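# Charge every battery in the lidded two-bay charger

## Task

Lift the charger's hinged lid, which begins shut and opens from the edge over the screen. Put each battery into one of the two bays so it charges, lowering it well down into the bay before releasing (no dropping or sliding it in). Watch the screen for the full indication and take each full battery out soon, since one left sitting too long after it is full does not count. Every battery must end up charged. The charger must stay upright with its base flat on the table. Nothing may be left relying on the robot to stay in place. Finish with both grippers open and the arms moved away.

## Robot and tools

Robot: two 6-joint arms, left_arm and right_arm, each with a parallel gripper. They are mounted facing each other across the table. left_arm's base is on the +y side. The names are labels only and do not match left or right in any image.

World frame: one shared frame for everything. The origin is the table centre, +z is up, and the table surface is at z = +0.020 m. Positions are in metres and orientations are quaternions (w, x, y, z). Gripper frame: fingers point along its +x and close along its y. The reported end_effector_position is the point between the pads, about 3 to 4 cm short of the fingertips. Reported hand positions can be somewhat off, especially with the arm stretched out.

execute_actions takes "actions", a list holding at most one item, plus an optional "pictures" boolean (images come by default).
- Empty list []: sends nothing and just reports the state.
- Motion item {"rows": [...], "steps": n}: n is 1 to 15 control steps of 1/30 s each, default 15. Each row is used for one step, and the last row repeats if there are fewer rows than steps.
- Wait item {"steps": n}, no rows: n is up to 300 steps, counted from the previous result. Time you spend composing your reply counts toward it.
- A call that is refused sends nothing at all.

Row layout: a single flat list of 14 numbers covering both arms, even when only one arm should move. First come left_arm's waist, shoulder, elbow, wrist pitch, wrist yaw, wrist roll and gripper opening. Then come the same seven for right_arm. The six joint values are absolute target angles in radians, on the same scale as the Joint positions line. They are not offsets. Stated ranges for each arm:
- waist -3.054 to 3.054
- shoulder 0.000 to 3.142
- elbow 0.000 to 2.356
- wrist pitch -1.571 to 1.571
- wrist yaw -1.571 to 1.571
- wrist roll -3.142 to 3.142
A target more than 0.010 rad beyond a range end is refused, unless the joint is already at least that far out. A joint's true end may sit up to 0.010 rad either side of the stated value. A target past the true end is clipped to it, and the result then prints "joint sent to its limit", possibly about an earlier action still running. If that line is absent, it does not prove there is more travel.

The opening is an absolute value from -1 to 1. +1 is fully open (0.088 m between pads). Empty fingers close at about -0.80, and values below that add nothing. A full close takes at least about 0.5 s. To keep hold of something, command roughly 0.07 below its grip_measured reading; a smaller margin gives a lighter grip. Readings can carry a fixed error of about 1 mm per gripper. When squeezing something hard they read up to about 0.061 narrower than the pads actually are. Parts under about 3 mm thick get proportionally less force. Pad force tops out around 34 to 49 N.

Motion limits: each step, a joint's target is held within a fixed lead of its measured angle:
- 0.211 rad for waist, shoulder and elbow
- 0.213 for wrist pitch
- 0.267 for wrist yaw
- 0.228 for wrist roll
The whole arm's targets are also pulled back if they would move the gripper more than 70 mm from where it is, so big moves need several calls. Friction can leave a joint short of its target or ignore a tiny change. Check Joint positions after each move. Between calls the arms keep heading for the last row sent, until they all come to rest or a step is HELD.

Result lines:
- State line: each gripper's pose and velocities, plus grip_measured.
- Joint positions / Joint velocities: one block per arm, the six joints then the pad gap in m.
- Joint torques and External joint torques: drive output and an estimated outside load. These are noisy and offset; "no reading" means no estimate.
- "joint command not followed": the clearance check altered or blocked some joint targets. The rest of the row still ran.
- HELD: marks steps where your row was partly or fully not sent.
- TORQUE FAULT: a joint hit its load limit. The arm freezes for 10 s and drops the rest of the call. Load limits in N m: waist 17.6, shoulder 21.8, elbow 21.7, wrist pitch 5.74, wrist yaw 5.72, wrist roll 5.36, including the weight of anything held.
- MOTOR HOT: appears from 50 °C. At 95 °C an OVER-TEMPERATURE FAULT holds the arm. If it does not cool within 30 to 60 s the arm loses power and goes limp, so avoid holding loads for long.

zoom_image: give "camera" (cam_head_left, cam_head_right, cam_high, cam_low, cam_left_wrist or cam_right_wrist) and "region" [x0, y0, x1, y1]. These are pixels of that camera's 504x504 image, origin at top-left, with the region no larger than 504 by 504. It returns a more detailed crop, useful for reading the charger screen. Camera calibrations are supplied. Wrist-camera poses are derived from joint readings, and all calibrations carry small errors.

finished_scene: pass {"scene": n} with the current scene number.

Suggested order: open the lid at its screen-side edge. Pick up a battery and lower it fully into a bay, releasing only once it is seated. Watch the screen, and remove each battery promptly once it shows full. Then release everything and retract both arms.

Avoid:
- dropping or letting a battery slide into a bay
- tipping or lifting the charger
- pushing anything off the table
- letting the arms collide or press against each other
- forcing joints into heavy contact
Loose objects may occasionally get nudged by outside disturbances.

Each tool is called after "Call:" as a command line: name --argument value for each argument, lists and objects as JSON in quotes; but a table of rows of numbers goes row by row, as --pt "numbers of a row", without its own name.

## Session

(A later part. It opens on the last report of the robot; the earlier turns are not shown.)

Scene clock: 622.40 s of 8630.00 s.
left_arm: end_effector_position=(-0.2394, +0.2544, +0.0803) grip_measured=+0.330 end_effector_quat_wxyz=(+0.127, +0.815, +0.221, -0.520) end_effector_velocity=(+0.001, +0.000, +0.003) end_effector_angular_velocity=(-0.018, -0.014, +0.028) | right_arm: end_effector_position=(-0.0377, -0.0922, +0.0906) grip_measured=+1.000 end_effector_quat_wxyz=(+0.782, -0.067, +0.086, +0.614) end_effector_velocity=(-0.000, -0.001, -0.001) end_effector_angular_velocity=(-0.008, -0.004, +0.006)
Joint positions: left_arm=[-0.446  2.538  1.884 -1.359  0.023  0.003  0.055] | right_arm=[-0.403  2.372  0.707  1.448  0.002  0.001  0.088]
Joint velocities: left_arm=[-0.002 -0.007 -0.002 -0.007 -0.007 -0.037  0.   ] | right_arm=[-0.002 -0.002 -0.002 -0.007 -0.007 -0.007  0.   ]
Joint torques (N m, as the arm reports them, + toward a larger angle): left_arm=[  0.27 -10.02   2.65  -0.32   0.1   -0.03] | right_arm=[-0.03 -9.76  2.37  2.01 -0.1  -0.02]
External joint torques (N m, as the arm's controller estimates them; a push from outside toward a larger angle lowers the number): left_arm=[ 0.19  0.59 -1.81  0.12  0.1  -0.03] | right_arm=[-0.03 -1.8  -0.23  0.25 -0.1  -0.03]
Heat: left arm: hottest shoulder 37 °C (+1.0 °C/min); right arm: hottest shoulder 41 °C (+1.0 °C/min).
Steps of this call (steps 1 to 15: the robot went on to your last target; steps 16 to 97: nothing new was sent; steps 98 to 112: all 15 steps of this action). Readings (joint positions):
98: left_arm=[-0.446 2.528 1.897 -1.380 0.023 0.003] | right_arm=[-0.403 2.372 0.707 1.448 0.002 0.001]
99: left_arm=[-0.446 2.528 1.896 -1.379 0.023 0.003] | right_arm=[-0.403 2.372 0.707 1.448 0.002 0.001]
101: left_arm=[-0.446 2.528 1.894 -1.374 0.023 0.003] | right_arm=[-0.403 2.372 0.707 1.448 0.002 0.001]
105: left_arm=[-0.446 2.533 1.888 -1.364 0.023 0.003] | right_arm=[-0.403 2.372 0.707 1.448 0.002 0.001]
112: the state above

Call:
execute_actions --actions '[{"rows":[[-0.444,2.545,1.88,-1.358,0.026,0,0.3,-0.403,2.36,0.7,1.45,0,0,1],[-0.444,2.545,1.88,-1.358,0.026,0,0.36,-0.403,2.36,0.7,1.45,0,0,1],[-0.444,2.545,1.88,-1.358,0.026,0,0.42,-0.403,2.36,0.7,1.45,0,0,1],[-0.444,2.545,1.88,-1.358,0.026,0,0.49,-0.403,2.36,0.7,1.45,0,0,1],[-0.444,2.545,1.88,-1.358,0.026,0,0.55,-0.403,2.36,0.7,1.45,0,0,1],[-0.444,2.545,1.88,-1.358,0.026,0,0.55,-0.403,2.36,0.7,1.45,0,0,1],[-0.444,2.53,1.88,-1.358,0.026,0,0.55,-0.403,2.36,0.7,1.45,0,0,1],[-0.444,2.51,1.88,-1.358,0.026,0,0.55,-0.403,2.36,0.7,1.45,0,0,1],[-0.444,2.49,1.88,-1.358,0.026,0,0.55,-0.403,2.36,0.7,1.45,0,0,1],[-0.444,2.47,1.875,-1.355,0.026,0,0.55,-0.403,2.36,0.7,1.45,0,0,1],[-0.444,2.448,1.86,-1.34,0.026,0,0.55,-0.403,2.36,0.7,1.45,0,0,1],[-0.444,2.425,1.83,-1.313,0.026,0,0.55,-0.403,2.36,0.7,1.45,0,0,1],[-0.444,2.402,1.8,-1.286,0.026,0,0.55,-0.403,2.36,0.7,1.45,0,0,1],[-0.444,2.379,1.77,-1.259,0.026,0,0.55,-0.403,2.36,0.7,1.45,0,0,1],[-0.444,2.356,1.74,-1.232,0.026,0,0.55,-0.403,2.36,0.7,1.45,0,0,1]]}]' --pictures false

Call:
execute_actions --actions '[{"rows":[[-0.444,2.333,1.709,-1.205,0.026,0,0.55,-0.403,2.36,0.7,1.45,0,0,1],[-0.444,2.31,1.678,-1.178,0.026,0,0.55,-0.403,2.36,0.7,1.45,0,0,1],[-0.444,2.287,1.647,-1.151,0.026,0,0.55,-0.403,2.36,0.7,1.45,0,0,1],[-0.444,2.264,1.616,-1.124,0.026,0,0.55,-0.403,2.36,0.7,1.45,0,0,1],[-0.444,2.241,1.585,-1.097,0.026,0,0.55,-0.403,2.36,0.7,1.45,0,0,1],[-0.444,2.218,1.554,-1.07,0.026,0,0.55,-0.403,2.36,0.7,1.45,0,0,1],[-0.444,2.195,1.523,-1.043,0.026,0,0.55,-0.403,2.36,0.7,1.45,0,0,1],[-0.444,2.172,1.492,-1.016,0.026,0,0.55,-0.403,2.36,0.7,1.45,0,0,1],[-0.444,2.149,1.461,-0.989,0.026,0,0.55,-0.403,2.36,0.7,1.45,0,0,1],[-0.444,2.126,1.43,-0.962,0.026,0,0.55,-0.403,2.36,0.7,1.45,0,0,1],[-0.444,2.103,1.399,-0.935,0.026,0,0.55,-0.403,2.36,0.7,1.45,0,0,1],[-0.444,2.08,1.368,-0.908,0.026,0,0.55,-0.403,2.36,0.7,1.45,0,0,1],[-0.444,2.057,1.337,-0.881,0.026,0,0.55,-0.403,2.36,0.7,1.45,0,0,1],[-0.444,2.035,1.306,-0.854,0.026,-0.03,0.55,-0.403,2.36,0.7,1.45,0,0,1],[-0.444,2.02,1.28,-0.83,0.026,-0.08,0.55,-0.403,2.36,0.7,1.45,0,0,1]]}]' --pictures false

Call:
execute_actions --actions '[{"rows":[[-0.444,2.02,1.28,-0.83,0.026,-0.14,0.55,-0.403,2.36,0.7,1.45,0,0,1],[-0.444,2.02,1.28,-0.83,0.026,-0.21,0.55,-0.403,2.36,0.7,1.45,0,0,1],[-0.444,2.02,1.28,-0.83,0.026,-0.28,0.55,-0.403,2.36,0.7,1.45,0,0,1],[-0.444,2.02,1.28,-0.83,0.026,-3.138,0.55,-0.403,2.36,0.7,1.45,0,0,1]]}]' --pictures false

Call:
execute_actions --actions '[{"steps":45}]'

Scene clock: 635.17 s of 8630.00 s.
left_arm: end_effector_position=(-0.2440, +0.2517, +0.0994) grip_measured=+0.545 end_effector_quat_wxyz=(+0.137, +0.790, +0.214, -0.558) end_effector_velocity=(-0.021, -0.012, +0.121) end_effector_angular_velocity=(-0.368, +0.642, +0.002) | right_arm: end_effector_position=(-0.0377, -0.0922, +0.0906) grip_measured=+1.000 end_effector_quat_wxyz=(+0.782, -0.067, +0.086, +0.614) end_effector_velocity=(-0.000, -0.002, -0.001) end_effector_angular_velocity=(-0.004, -0.005, +0.006)
Joint positions: left_arm=[-0.446  2.435  1.807 -1.288  0.023  0.003  0.066] | right_arm=[-0.403  2.372  0.707  1.448  0.002  0.001  0.088]
Joint velocities: left_arm=[-0.002 -0.789 -0.716  0.667 -0.007 -0.007  0.001] | right_arm=[-0.002  0.002 -0.007  0.007 -0.007 -0.007  0.   ]
Joint torques (N m, as the arm reports them, + toward a larger angle): left_arm=[  0.24 -13.51   2.71  -0.24   0.1   -0.02] | right_arm=[-0.03 -9.75  2.38  2.02 -0.1  -0.02]
External joint torques (N m, as the arm's controller estimates them; a push from outside toward a larger angle lowers the number): left_arm=[ 0.28 -3.51 -1.79  0.07  0.09 -0.02] | right_arm=[-0.02 -1.79 -0.2   0.25 -0.11 -0.03]
Heat: left arm: hottest shoulder 39 °C (+1.0 °C/min); right arm: hottest shoulder 41 °C (+1.0 °C/min).
Steps of this call (steps 1 to 15: the robot went on to your last target; steps 16 to 368: nothing new was sent; steps 369 to 383: all 15 steps of this action). Readings (joint positions):
369: left_arm=[-0.446 2.538 1.884 -1.359 0.023 0.003] | right_arm=[-0.403 2.372 0.707 1.448 0.002 0.001]
370: left_arm=[-0.446 2.538 1.884 -1.359 0.023 0.003] | right_arm=[-0.403 2.372 0.707 1.448 0.002 0.001]
372: left_arm=[-0.446 2.538 1.884 -1.359 0.023 0.003] | right_arm=[-0.403 2.372 0.707 1.448 0.002 0.001]
376: left_arm=[-0.446 2.538 1.884 -1.359 0.023 0.003] | right_arm=[-0.403 2.372 0.707 1.448 0.002 0.001]
383: the state above

Scene clock: 635.67 s of 8630.00 s.
left_arm: end_effector_position=(-0.2274, +0.2611, +0.1222) grip_measured=+0.547 end_effector_quat_wxyz=(+0.172, +0.699, +0.198, -0.666) end_effector_velocity=(+0.060, +0.031, +0.034) end_effector_angular_velocity=(-0.288, +0.393, +0.706) | right_arm: end_effector_position=(-0.0377, -0.0922, +0.0906) grip_measured=+1.000 end_effector_quat_wxyz=(+0.782, -0.067, +0.086, +0.614) end_effector_velocity=(-0.000, -0.000, +0.001) end_effector_angular_velocity=(-0.007, -0.019, +0.009)
Joint positions: left_arm=[-0.446  2.087  1.358 -0.896  0.024 -0.021  0.066] | right_arm=[-0.403  2.372  0.707  1.448  0.002  0.001  0.088]
Joint velocities: left_arm=[-0.002 -0.662 -0.872  0.711 -0.022 -0.711 -0.   ] | right_arm=[-0.002 -0.007 -0.002 -0.007 -0.007 -0.022  0.   ]
Joint torques (N m, as the arm reports them, + toward a larger angle): left_arm=[  0.3  -11.34   3.3    0.26   0.07  -0.03] | right_arm=[-0.03 -9.75  2.39  2.02 -0.11 -0.02]
External joint torques (N m, as the arm's controller estimates them; a push from outside toward a larger angle lowers the number): left_arm=[ 0.29 -3.24 -1.42  0.01  0.07 -0.06] | right_arm=[-0.03 -1.76 -0.23  0.25 -0.11 -0.03]
Heat: left arm: hottest shoulder 39 °C (+1.0 °C/min); right arm: hottest shoulder 41 °C (+1.0 °C/min).
Steps of this call (steps 1 to 15: all 15 steps of this action). Readings (joint positions):
1: left_arm=[-0.446 2.409 1.782 -1.264 0.023 0.003] | right_arm=[-0.403 2.372 0.707 1.448 0.002 0.001]
2: left_arm=[-0.446 2.382 1.755 -1.239 0.023 0.003] | right_arm=[-0.403 2.372 0.707 1.448 0.002 0.001]
4: left_arm=[-0.446 2.332 1.698 -1.189 0.023 0.003] | right_arm=[-0.403 2.372 0.707 1.448 0.002 0.001]
8: left_arm=[-0.446 2.244 1.575 -1.083 0.023 0.003] | right_arm=[-0.403 2.372 0.707 1.448 0.002 0.001]
15: the state above

Scene clock: 636.17 s of 8630.00 s.
left_arm: end_effector_position=(-0.2227, +0.2637, +0.1233) grip_measured=+0.548 end_effector_quat_wxyz=(+0.456, +0.540, +0.470, -0.528) end_effector_velocity=(+0.004, +0.004, +0.002) end_effector_angular_velocity=(+0.003, -0.069, +1.904) | right_arm: end_effector_position=(-0.0377, -0.0922, +0.0906) grip_measured=+1.000 end_effector_quat_wxyz=(+0.782, -0.067, +0.086, +0.614) end_effector_velocity=(+0.000, +0.000, +0.004) end_effector_angular_velocity=(+0.014, +0.006, +0.003)
Joint positions: left_arm=[-0.446  2.037  1.286 -0.832  0.024 -0.92   0.066] | right_arm=[-0.403  2.372  0.707  1.448  0.002  0.001  0.088]
Joint velocities: left_arm=[-0.007 -0.007 -0.002 -0.022 -0.007 -1.912  0.   ] | right_arm=[-0.002 -0.007 -0.002  0.007 -0.007  0.007  0.   ]
Joint torques (N m, as the arm reports them, + toward a larger angle): left_arm=[  0.31 -11.34   3.32   0.24   0.06  -0.05] | right_arm=[-0.02 -9.75  2.38  2.02 -0.11 -0.02]
External joint torques (N m, as the arm's controller estimates them; a push from outside toward a larger angle lowers the number): left_arm=[ 0.35 -3.2  -1.49 -0.01  0.09 -0.05] | right_arm=[-0.07 -1.74 -0.26  0.23 -0.1  -0.03]
Heat: left arm: hottest shoulder 39 °C (+1.0 °C/min); right arm: hottest shoulder 41 °C (+1.0 °C/min).
Steps of this call (steps 1 to 15: all 15 steps of this action). Readings (joint positions):
1: left_arm=[-0.446 2.068 1.334 -0.877 0.024 -0.051] | right_arm=[-0.403 2.372 0.707 1.448 0.002 0.001]
2: left_arm=[-0.446 2.055 1.317 -0.865 0.024 -0.093] | right_arm=[-0.403 2.372 0.707 1.448 0.002 0.001]
4: left_arm=[-0.446 2.041 1.300 -0.846 0.024 -0.206] | right_arm=[-0.403 2.372 0.707 1.448 0.002 0.001]
8: left_arm=[-0.446 2.038 1.289 -0.835 0.024 -0.466] | right_arm=[-0.403 2.372 0.707 1.448 0.002 0.001]
15: the state above

Scene clock: 637.67 s of 8630.00 s.
left_arm: end_effector_position=(-0.2227, +0.2637, +0.1233) grip_measured=+0.548 end_effector_quat_wxyz=(-0.687, +0.166, -0.683, -0.184) end_effector_velocity=(+0.002, +0.001, +0.000) end_effector_angular_velocity=(-0.003, -0.011, +0.019) | right_arm: end_effector_position=(-0.0377, -0.0922, +0.0906) grip_measured=+1.000 end_effector_quat_wxyz=(+0.782, -0.067, +0.086, +0.614) end_effector_velocity=(-0.002, +0.001, +0.000) end_effector_angular_velocity=(-0.003, -0.002, +0.021)
Joint positions: left_arm=[-0.446  2.037  1.286 -0.832  0.024 -3.133  0.066] | right_arm=[-0.403  2.372  0.707  1.448  0.002  0.001  0.088]
Joint velocities: left_arm=[-0.002 -0.002 -0.002 -0.007 -0.007 -0.022  0.   ] | right_arm=[-0.002 -0.002  0.002 -0.007 -0.022 -0.007  0.   ]
Joint torques (N m, as the arm reports them, + toward a larger angle): left_arm=[  0.29 -11.23   3.23   0.2    0.09  -0.1 ] | right_arm=[-0.03 -9.76  2.38  2.01 -0.1  -0.02]
External joint torques (N m, as the arm's controller estimates them; a push from outside toward a larger angle lowers the number): left_arm=[ 0.3  -3.06 -1.59  0.01  0.07 -0.1 ] | right_arm=[-0.04 -1.75 -0.26  0.23 -0.1  -0.03]
Heat: left arm: hottest shoulder 39 °C (+1.0 °C/min); right arm: hottest shoulder 41 °C (+1.0 °C/min).
Steps of this call (steps 1 to 45: the robot went on to your last target). Readings (joint positions):
1: left_arm=[-0.446 2.037 1.286 -0.832 0.024 -0.985] | right_arm=[-0.403 2.372 0.707 1.448 0.002 0.001]
2: left_arm=[-0.446 2.037 1.286 -0.832 0.024 -1.050] | right_arm=[-0.403 2.372 0.707 1.448 0.002 0.001]
4: left_arm=[-0.446 2.037 1.286 -0.832 0.024 -1.179] | right_arm=[-0.403 2.372 0.707 1.448 0.002 0.001]
8: left_arm=[-0.446 2.037 1.286 -0.832 0.024 -1.438] | right_arm=[-0.403 2.372 0.707 1.448 0.002 0.001]
45: the state above
camera_calibration (this result's frames):
cam_left_wrist: T_world_to_cam=[[0.522393, -0.852672, 0.00746191, 0.341181], [-0.813268, -0.495584, 0.304945, -0.0598027], [-0.25632, -0.16537, -0.952341, 0.182919], [0, 0, 0, 1]] pos_world=[-0.17998, 0.291528, 0.189892]
cam_right_wrist: T_world_to_cam=[[0.978063, -0.208249, -0.0050544, 0.0299554], [-0.120597, -0.546277, -0.828877, 0.048355], [0.169852, 0.811304, -0.559408, 0.205385], [0, 0, 0, 1]] pos_world=[-0.0583517, -0.133976, 0.155126]

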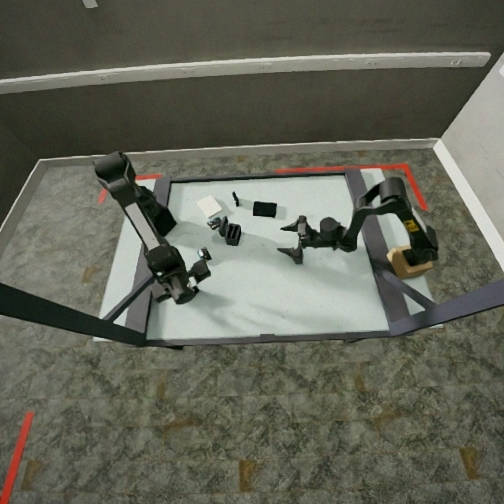

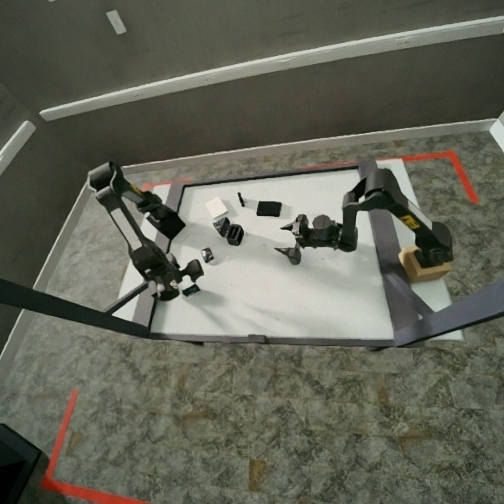

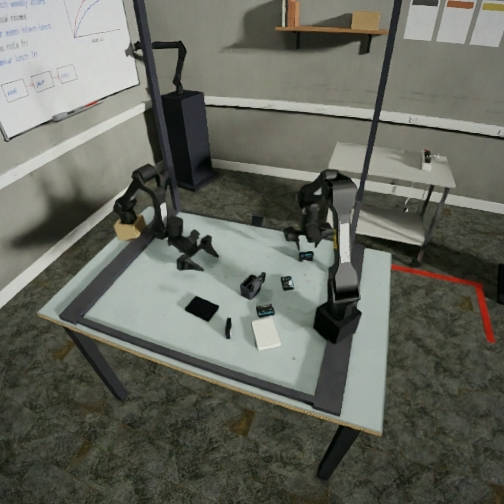

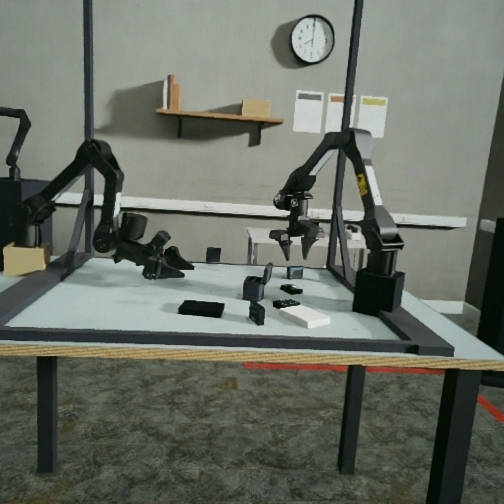

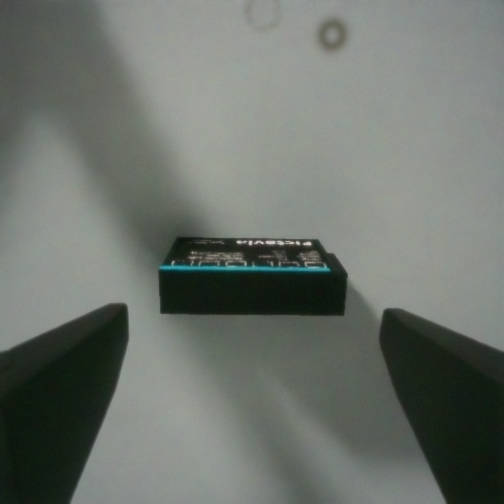

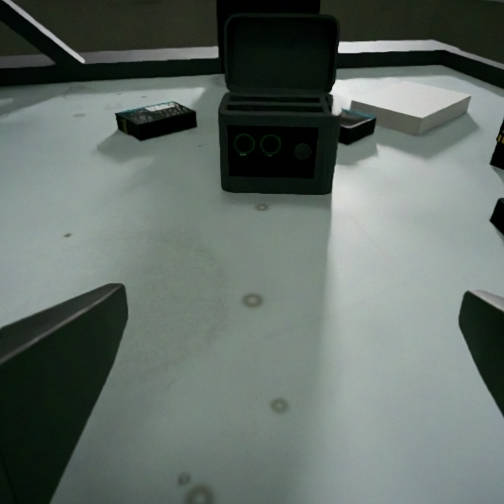

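Descend to target measured 2.084,1.237,−.728.

Call:
execute_actions --actions '[{"rows":[[-0.444,2.045,1.278,-0.822,0.026,-3.138,0.55,-0.403,2.36,0.7,1.45,0,0,1],[-0.444,2.054,1.272,-0.81,0.026,-3.138,0.55,-0.403,2.36,0.7,1.45,0,0,1],[-0.444,2.06,1.266,-0.798,0.026,-3.138,0.55,-0.403,2.36,0.7,1.45,0,0,1],[-0.444,2.066,1.26,-0.786,0.026,-3.138,0.55,-0.403,2.36,0.7,1.45,0,0,1],[-0.444,2.072,1.254,-0.774,0.026,-3.138,0.55,-0.403,2.36,0.7,1.45,0,0,1],[-0.444,2.078,1.249,-0.762,0.026,-3.138,0.55,-0.403,2.36,0.7,1.45,0,0,1],[-0.444,2.084,1.243,-0.75,0.026,-3.138,0.55,-0.403,2.36,0.7,1.45,0,0,1],[-0.444,2.09,1.238,-0.738,0.026,-3.138,0.55,-0.403,2.36,0.7,1.45,0,0,1],[-0.444,2.096,1.233,-0.726,0.026,-3.138,0.55,-0.403,2.36,0.7,1.45,0,0,1]]}]' --pictures false

Call:
execute_actions --actions '[{"steps":8}]'

Scene clock: 642.67 s of 8630.00 s.
left_arm: end_effector_position=(-0.2220, +0.2641, +0.0964) grip_measured=+0.548 end_effector_quat_wxyz=(-0.686, +0.166, -0.684, -0.184) end_effector_velocity=(-0.006, -0.006, -0.002) end_effector_angular_velocity=(-0.035, +0.017, +0.005) | right_arm: end_effector_position=(-0.0377, -0.0922, +0.0906) grip_measured=+1.000 end_effector_quat_wxyz=(+0.782, -0.067, +0.086, +0.614) end_effector_velocity=(-0.002, -0.001, -0.004) end_effector_angular_velocity=(-0.019, +0.017, +0.017)
Joint positions: left_arm=[-0.446  2.086  1.237 -0.731  0.024 -3.135  0.066] | right_arm=[-0.403  2.372  0.707  1.448  0.002  0.001  0.088]
Joint velocities: left_arm=[-0.002  0.007  0.002  0.037 -0.022 -0.007 -0.   ] | right_arm=[-0.002 -0.002 -0.002 -0.022 -0.022  0.007  0.   ]
Joint torques (N m, as the arm reports them, + toward a larger angle): left_arm=[ 0.22 -8.18  3.14  0.23  0.11 -0.06] | right_arm=[-0.03 -9.75  2.39  2.01 -0.11 -0.02]
External joint torques (N m, as the arm's controller estimates them; a push from outside toward a larger angle lowers the number): left_arm=[ 0.22  0.07 -1.46  0.02  0.09 -0.05] | right_arm=[-0.04 -1.78 -0.2   0.25 -0.1  -0.03]
Heat: left arm: hottest shoulder 40 °C (+2.0 °C/min); right arm: hottest shoulder 41 °C (+1.0 °C/min).
Steps of this call (steps 1 to 15: the robot went on to your last target; steps 16 to 135: nothing new was sent; steps 136 to 150: all 15 steps of this action). Readings (joint positions):
136: left_arm=[-0.446 2.037 1.285 -0.830 0.024 -3.134] | right_arm=[-0.403 2.372 0.707 1.448 0.002 0.001]
137: left_arm=[-0.446 2.037 1.284 -0.826 0.024 -3.134] | right_arm=[-0.403 2.372 0.707 1.448 0.002 0.001]
139: left_arm=[-0.446 2.039 1.278 -0.809 0.024 -3.135] | right_arm=[-0.403 2.372 0.707 1.448 0.002 0.001]
143: left_arm=[-0.446 2.059 1.258 -0.767 0.024 -3.135] | right_arm=[-0.403 2.372 0.707 1.448 0.002 0.001]
150: the state above

Scene clock: 642.93 s of 8630.00 s.
left_arm: end_effector_position=(-0.2227, +0.2637, +0.0964) grip_measured=+0.548 end_effector_quat_wxyz=(-0.685, +0.167, -0.685, -0.184) end_effector_velocity=(-0.001, -0.001, +0.000) end_effector_angular_velocity=(-0.010, +0.002, +0.019) | right_arm: end_effector_position=(-0.0377, -0.0922, +0.0906) grip_measured=+1.000 end_effector_quat_wxyz=(+0.782, -0.067, +0.086, +0.614) end_effector_velocity=(-0.002, -0.001, -0.004) end_effector_angular_velocity=(-0.022, +0.003, +0.021)
Joint positions: left_arm=[-0.446  2.086  1.237 -0.727  0.024 -3.135  0.066] | right_arm=[-0.403  2.372  0.707  1.448  0.002  0.001  0.088]
Joint velocities: left_arm=[-0.002 -0.002 -0.002  0.007 -0.007 -0.022 -0.   ] | right_arm=[-0.002 -0.002 -0.002 -0.022 -0.022 -0.007  0.   ]
Joint torques (N m, as the arm reports them, + toward a larger angle): left_arm=[ 0.31 -8.33  3.03  0.2   0.1  -0.07] | right_arm=[-0.03 -9.76  2.38  2.01 -0.11 -0.02]
External joint torques (N m, as the arm's controller estimates them; a push from outside toward a larger angle lowers the number): left_arm=[ 0.36 -0.17 -1.54 -0.01  0.07 -0.07] | right_arm=[-0.03 -1.77 -0.24  0.24 -0.1  -0.03]
Heat: left arm: hottest shoulder 40 °C (+2.0 °C/min); right arm: hottest shoulder 41 °C (+1.0 °C/min).
Steps of this call (steps 1 to 8: the robot went on to your last target). Readings (joint positions):
1: left_arm=[-0.446 2.086 1.237 -0.729 0.024 -3.135] | right_arm=[-0.403 2.372 0.707 1.448 0.002 0.001]
2: left_arm=[-0.446 2.086 1.237 -0.728 0.024 -3.135] | right_arm=[-0.403 2.372 0.707 1.448 0.002 0.001]
4: left_arm=[-0.446 2.086 1.237 -0.728 0.024 -3.135] | right_arm=[-0.403 2.372 0.707 1.448 0.002 0.001]
8: the state above
camera_calibration (this result's frames):
cam_left_wrist: T_world_to_cam=[[0.523415, -0.852048, 0.00716626, 0.34147], [-0.810757, -0.495427, 0.311809, -0.0516878], [-0.262126, -0.169016, -0.950118, 0.156805], [0, 0, 0, 1]] pos_world=[-0.179534, 0.291844, 0.162653]
cam_right_wrist: T_world_to_cam=[[0.978063, -0.208249, -0.0050544, 0.0299554], [-0.120597, -0.546277, -0.828877, 0.048355], [0.169852, 0.811304, -0.559408, 0.205385], [0, 0, 0, 1]] pos_world=[-0.0583517, -0.133976, 0.155126]

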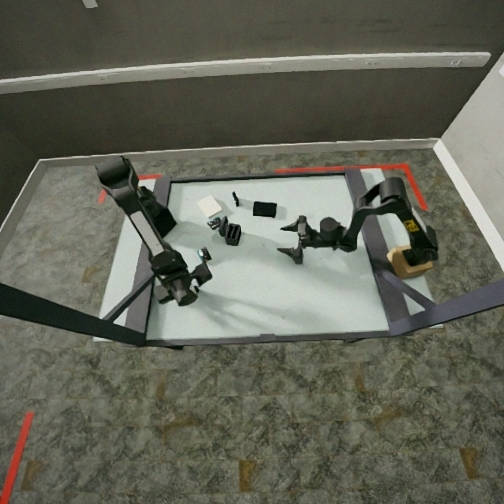

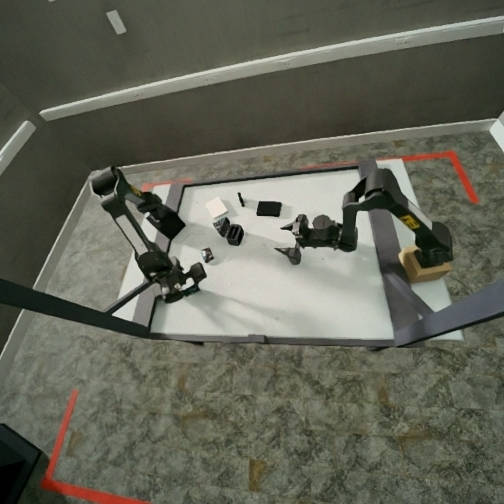

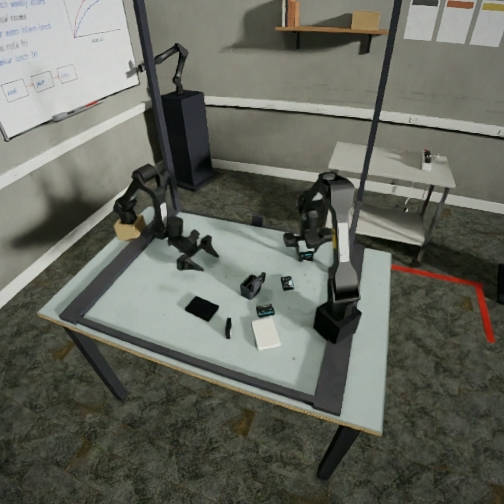

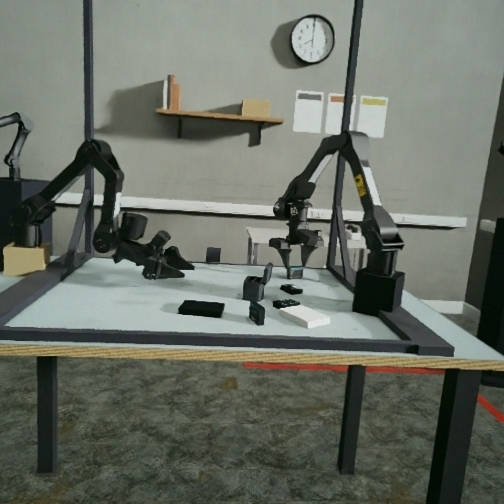

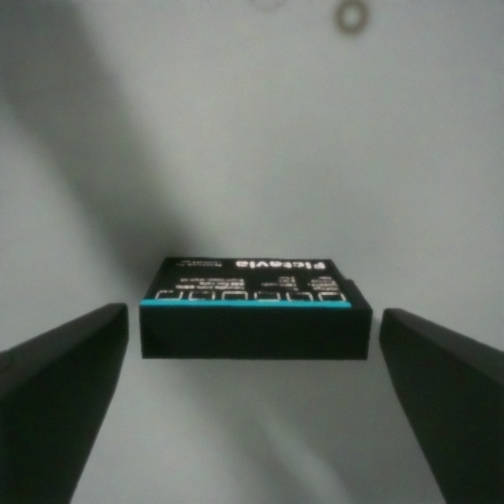

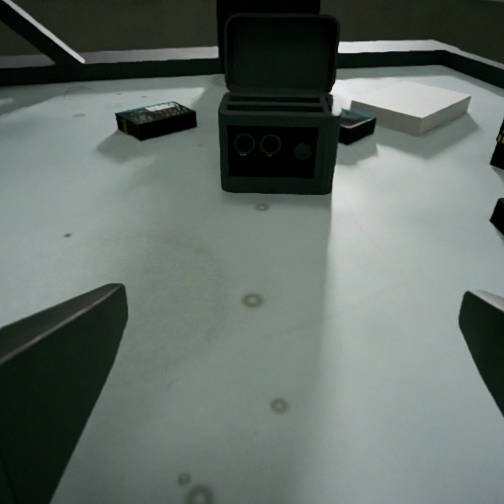

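Call:
execute_actions --actions '[{"rows":[[-0.444,2.098,1.243,-0.729,0.026,-3.138,0.55,-0.403,2.36,0.7,1.45,0,0,1],[-0.444,2.101,1.25,-0.732,0.026,-3.138,0.55,-0.403,2.36,0.7,1.45,0,0,1],[-0.444,2.105,1.256,-0.734,0.026,-3.138,0.55,-0.403,2.36,0.7,1.45,0,0,1]]}]'

Scene clock: 646.17 s of 8630.00 s.
left_arm: end_effector_position=(-0.2246, +0.2626, +0.0967) grip_measured=+0.548 end_effector_quat_wxyz=(-0.684, +0.167, -0.686, -0.184) end_effector_velocity=(-0.001, -0.001, +0.000) end_effector_angular_velocity=(-0.010, +0.003, +0.005) | right_arm: end_effector_position=(-0.0377, -0.0922, +0.0906) grip_measured=+1.000 end_effector_quat_wxyz=(+0.782, -0.067, +0.086, +0.614) end_effector_velocity=(-0.002, +0.001, +0.000) end_effector_angular_velocity=(-0.006, -0.016, +0.024)
Joint positions: left_arm=[-0.446  2.092  1.249 -0.732  0.024 -3.135  0.066] | right_arm=[-0.403  2.372  0.707  1.448  0.002  0.001  0.088]
Joint velocities: left_arm=[-0.002 -0.002 -0.002  0.007 -0.007 -0.007 -0.   ] | right_arm=[-0.002 -0.002  0.002 -0.007 -0.022 -0.022  0.   ]
Joint torques (N m, as the arm reports them, + toward a larger angle): left_arm=[ 0.29 -7.95  4.37 -0.01  0.14 -0.02] | right_arm=[-0.04 -9.75  2.37  2.01 -0.1  -0.02]
External joint torques (N m, as the arm's controller estimates them; a push from outside toward a larger angle lowers the number): left_arm=[ 0.24  0.32 -0.24 -0.23  0.11 -0.02] | right_arm=[-0.01 -1.73 -0.3   0.23 -0.1  -0.03]
Heat: left arm: hottest shoulder 39 °C (+1.0 °C/min); right arm: hottest shoulder 41 °C (+1.0 °C/min).
Steps of this call (steps 1 to 15: the robot went on to your last target; steps 16 to 82: nothing new was sent; steps 83 to 97: all 15 steps of this action). Readings (joint positions):
83: left_arm=[-0.446 2.086 1.237 -0.727 0.024 -3.135] | right_arm=[-0.403 2.372 0.707 1.448 0.002 0.001]
84: left_arm=[-0.446 2.086 1.237 -0.727 0.024 -3.135] | right_arm=[-0.403 2.372 0.707 1.448 0.002 0.001]
86: left_arm=[-0.446 2.088 1.242 -0.730 0.024 -3.135] | right_arm=[-0.403 2.372 0.707 1.448 0.002 0.001]
90: left_arm=[-0.446 2.091 1.247 -0.732 0.024 -3.135] | right_arm=[-0.403 2.372 0.707 1.448 0.002 0.001]
97: the state above
camera_calibration (this result's frames):
cam_left_wrist: T_world_to_cam=[[0.523417, -0.852047, 0.00714989, 0.341566], [-0.810653, -0.495369, 0.312171, -0.0539474], [-0.262443, -0.169192, -0.949999, 0.156363], [0, 0, 0, 1]] pos_world=[-0.181478, 0.290762, 0.162943]
cam_right_wrist: T_world_to_cam=[[0.978063, -0.208249, -0.0050544, 0.0299554], [-0.120597, -0.546277, -0.828877, 0.048355], [0.169852, 0.811304, -0.559408, 0.205385], [0, 0, 0, 1]] pos_world=[-0.0583517, -0.133976, 0.155126]

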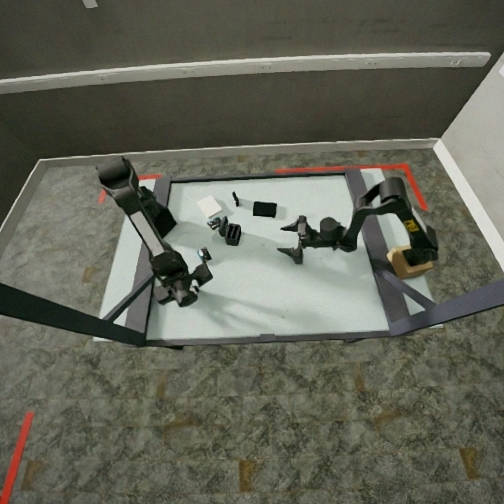

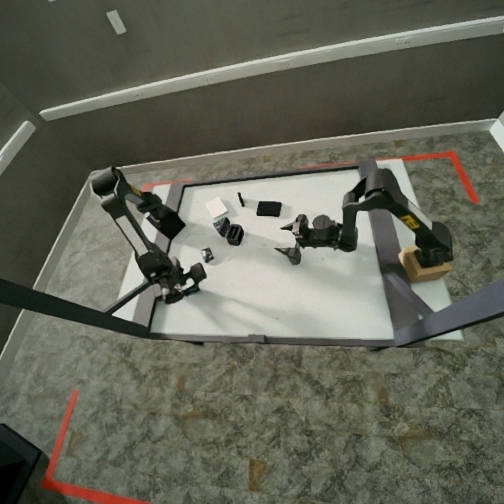

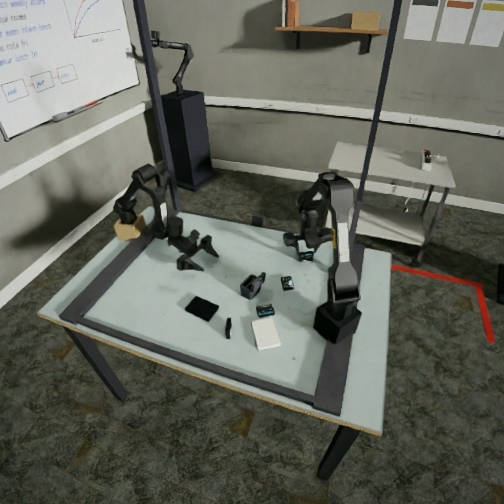

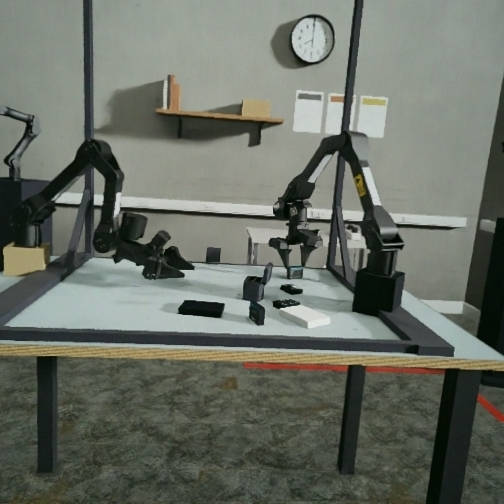

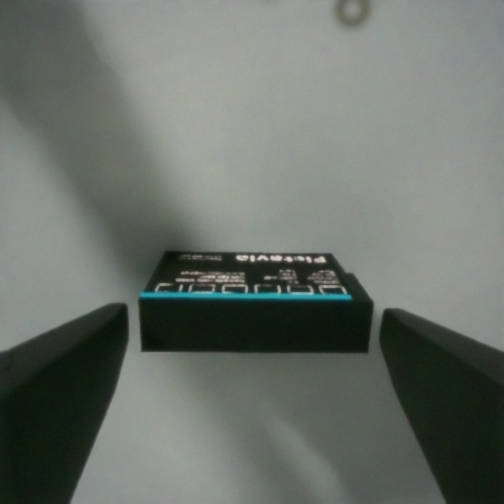

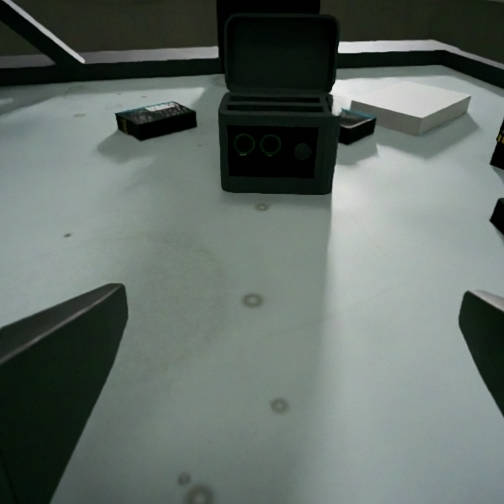

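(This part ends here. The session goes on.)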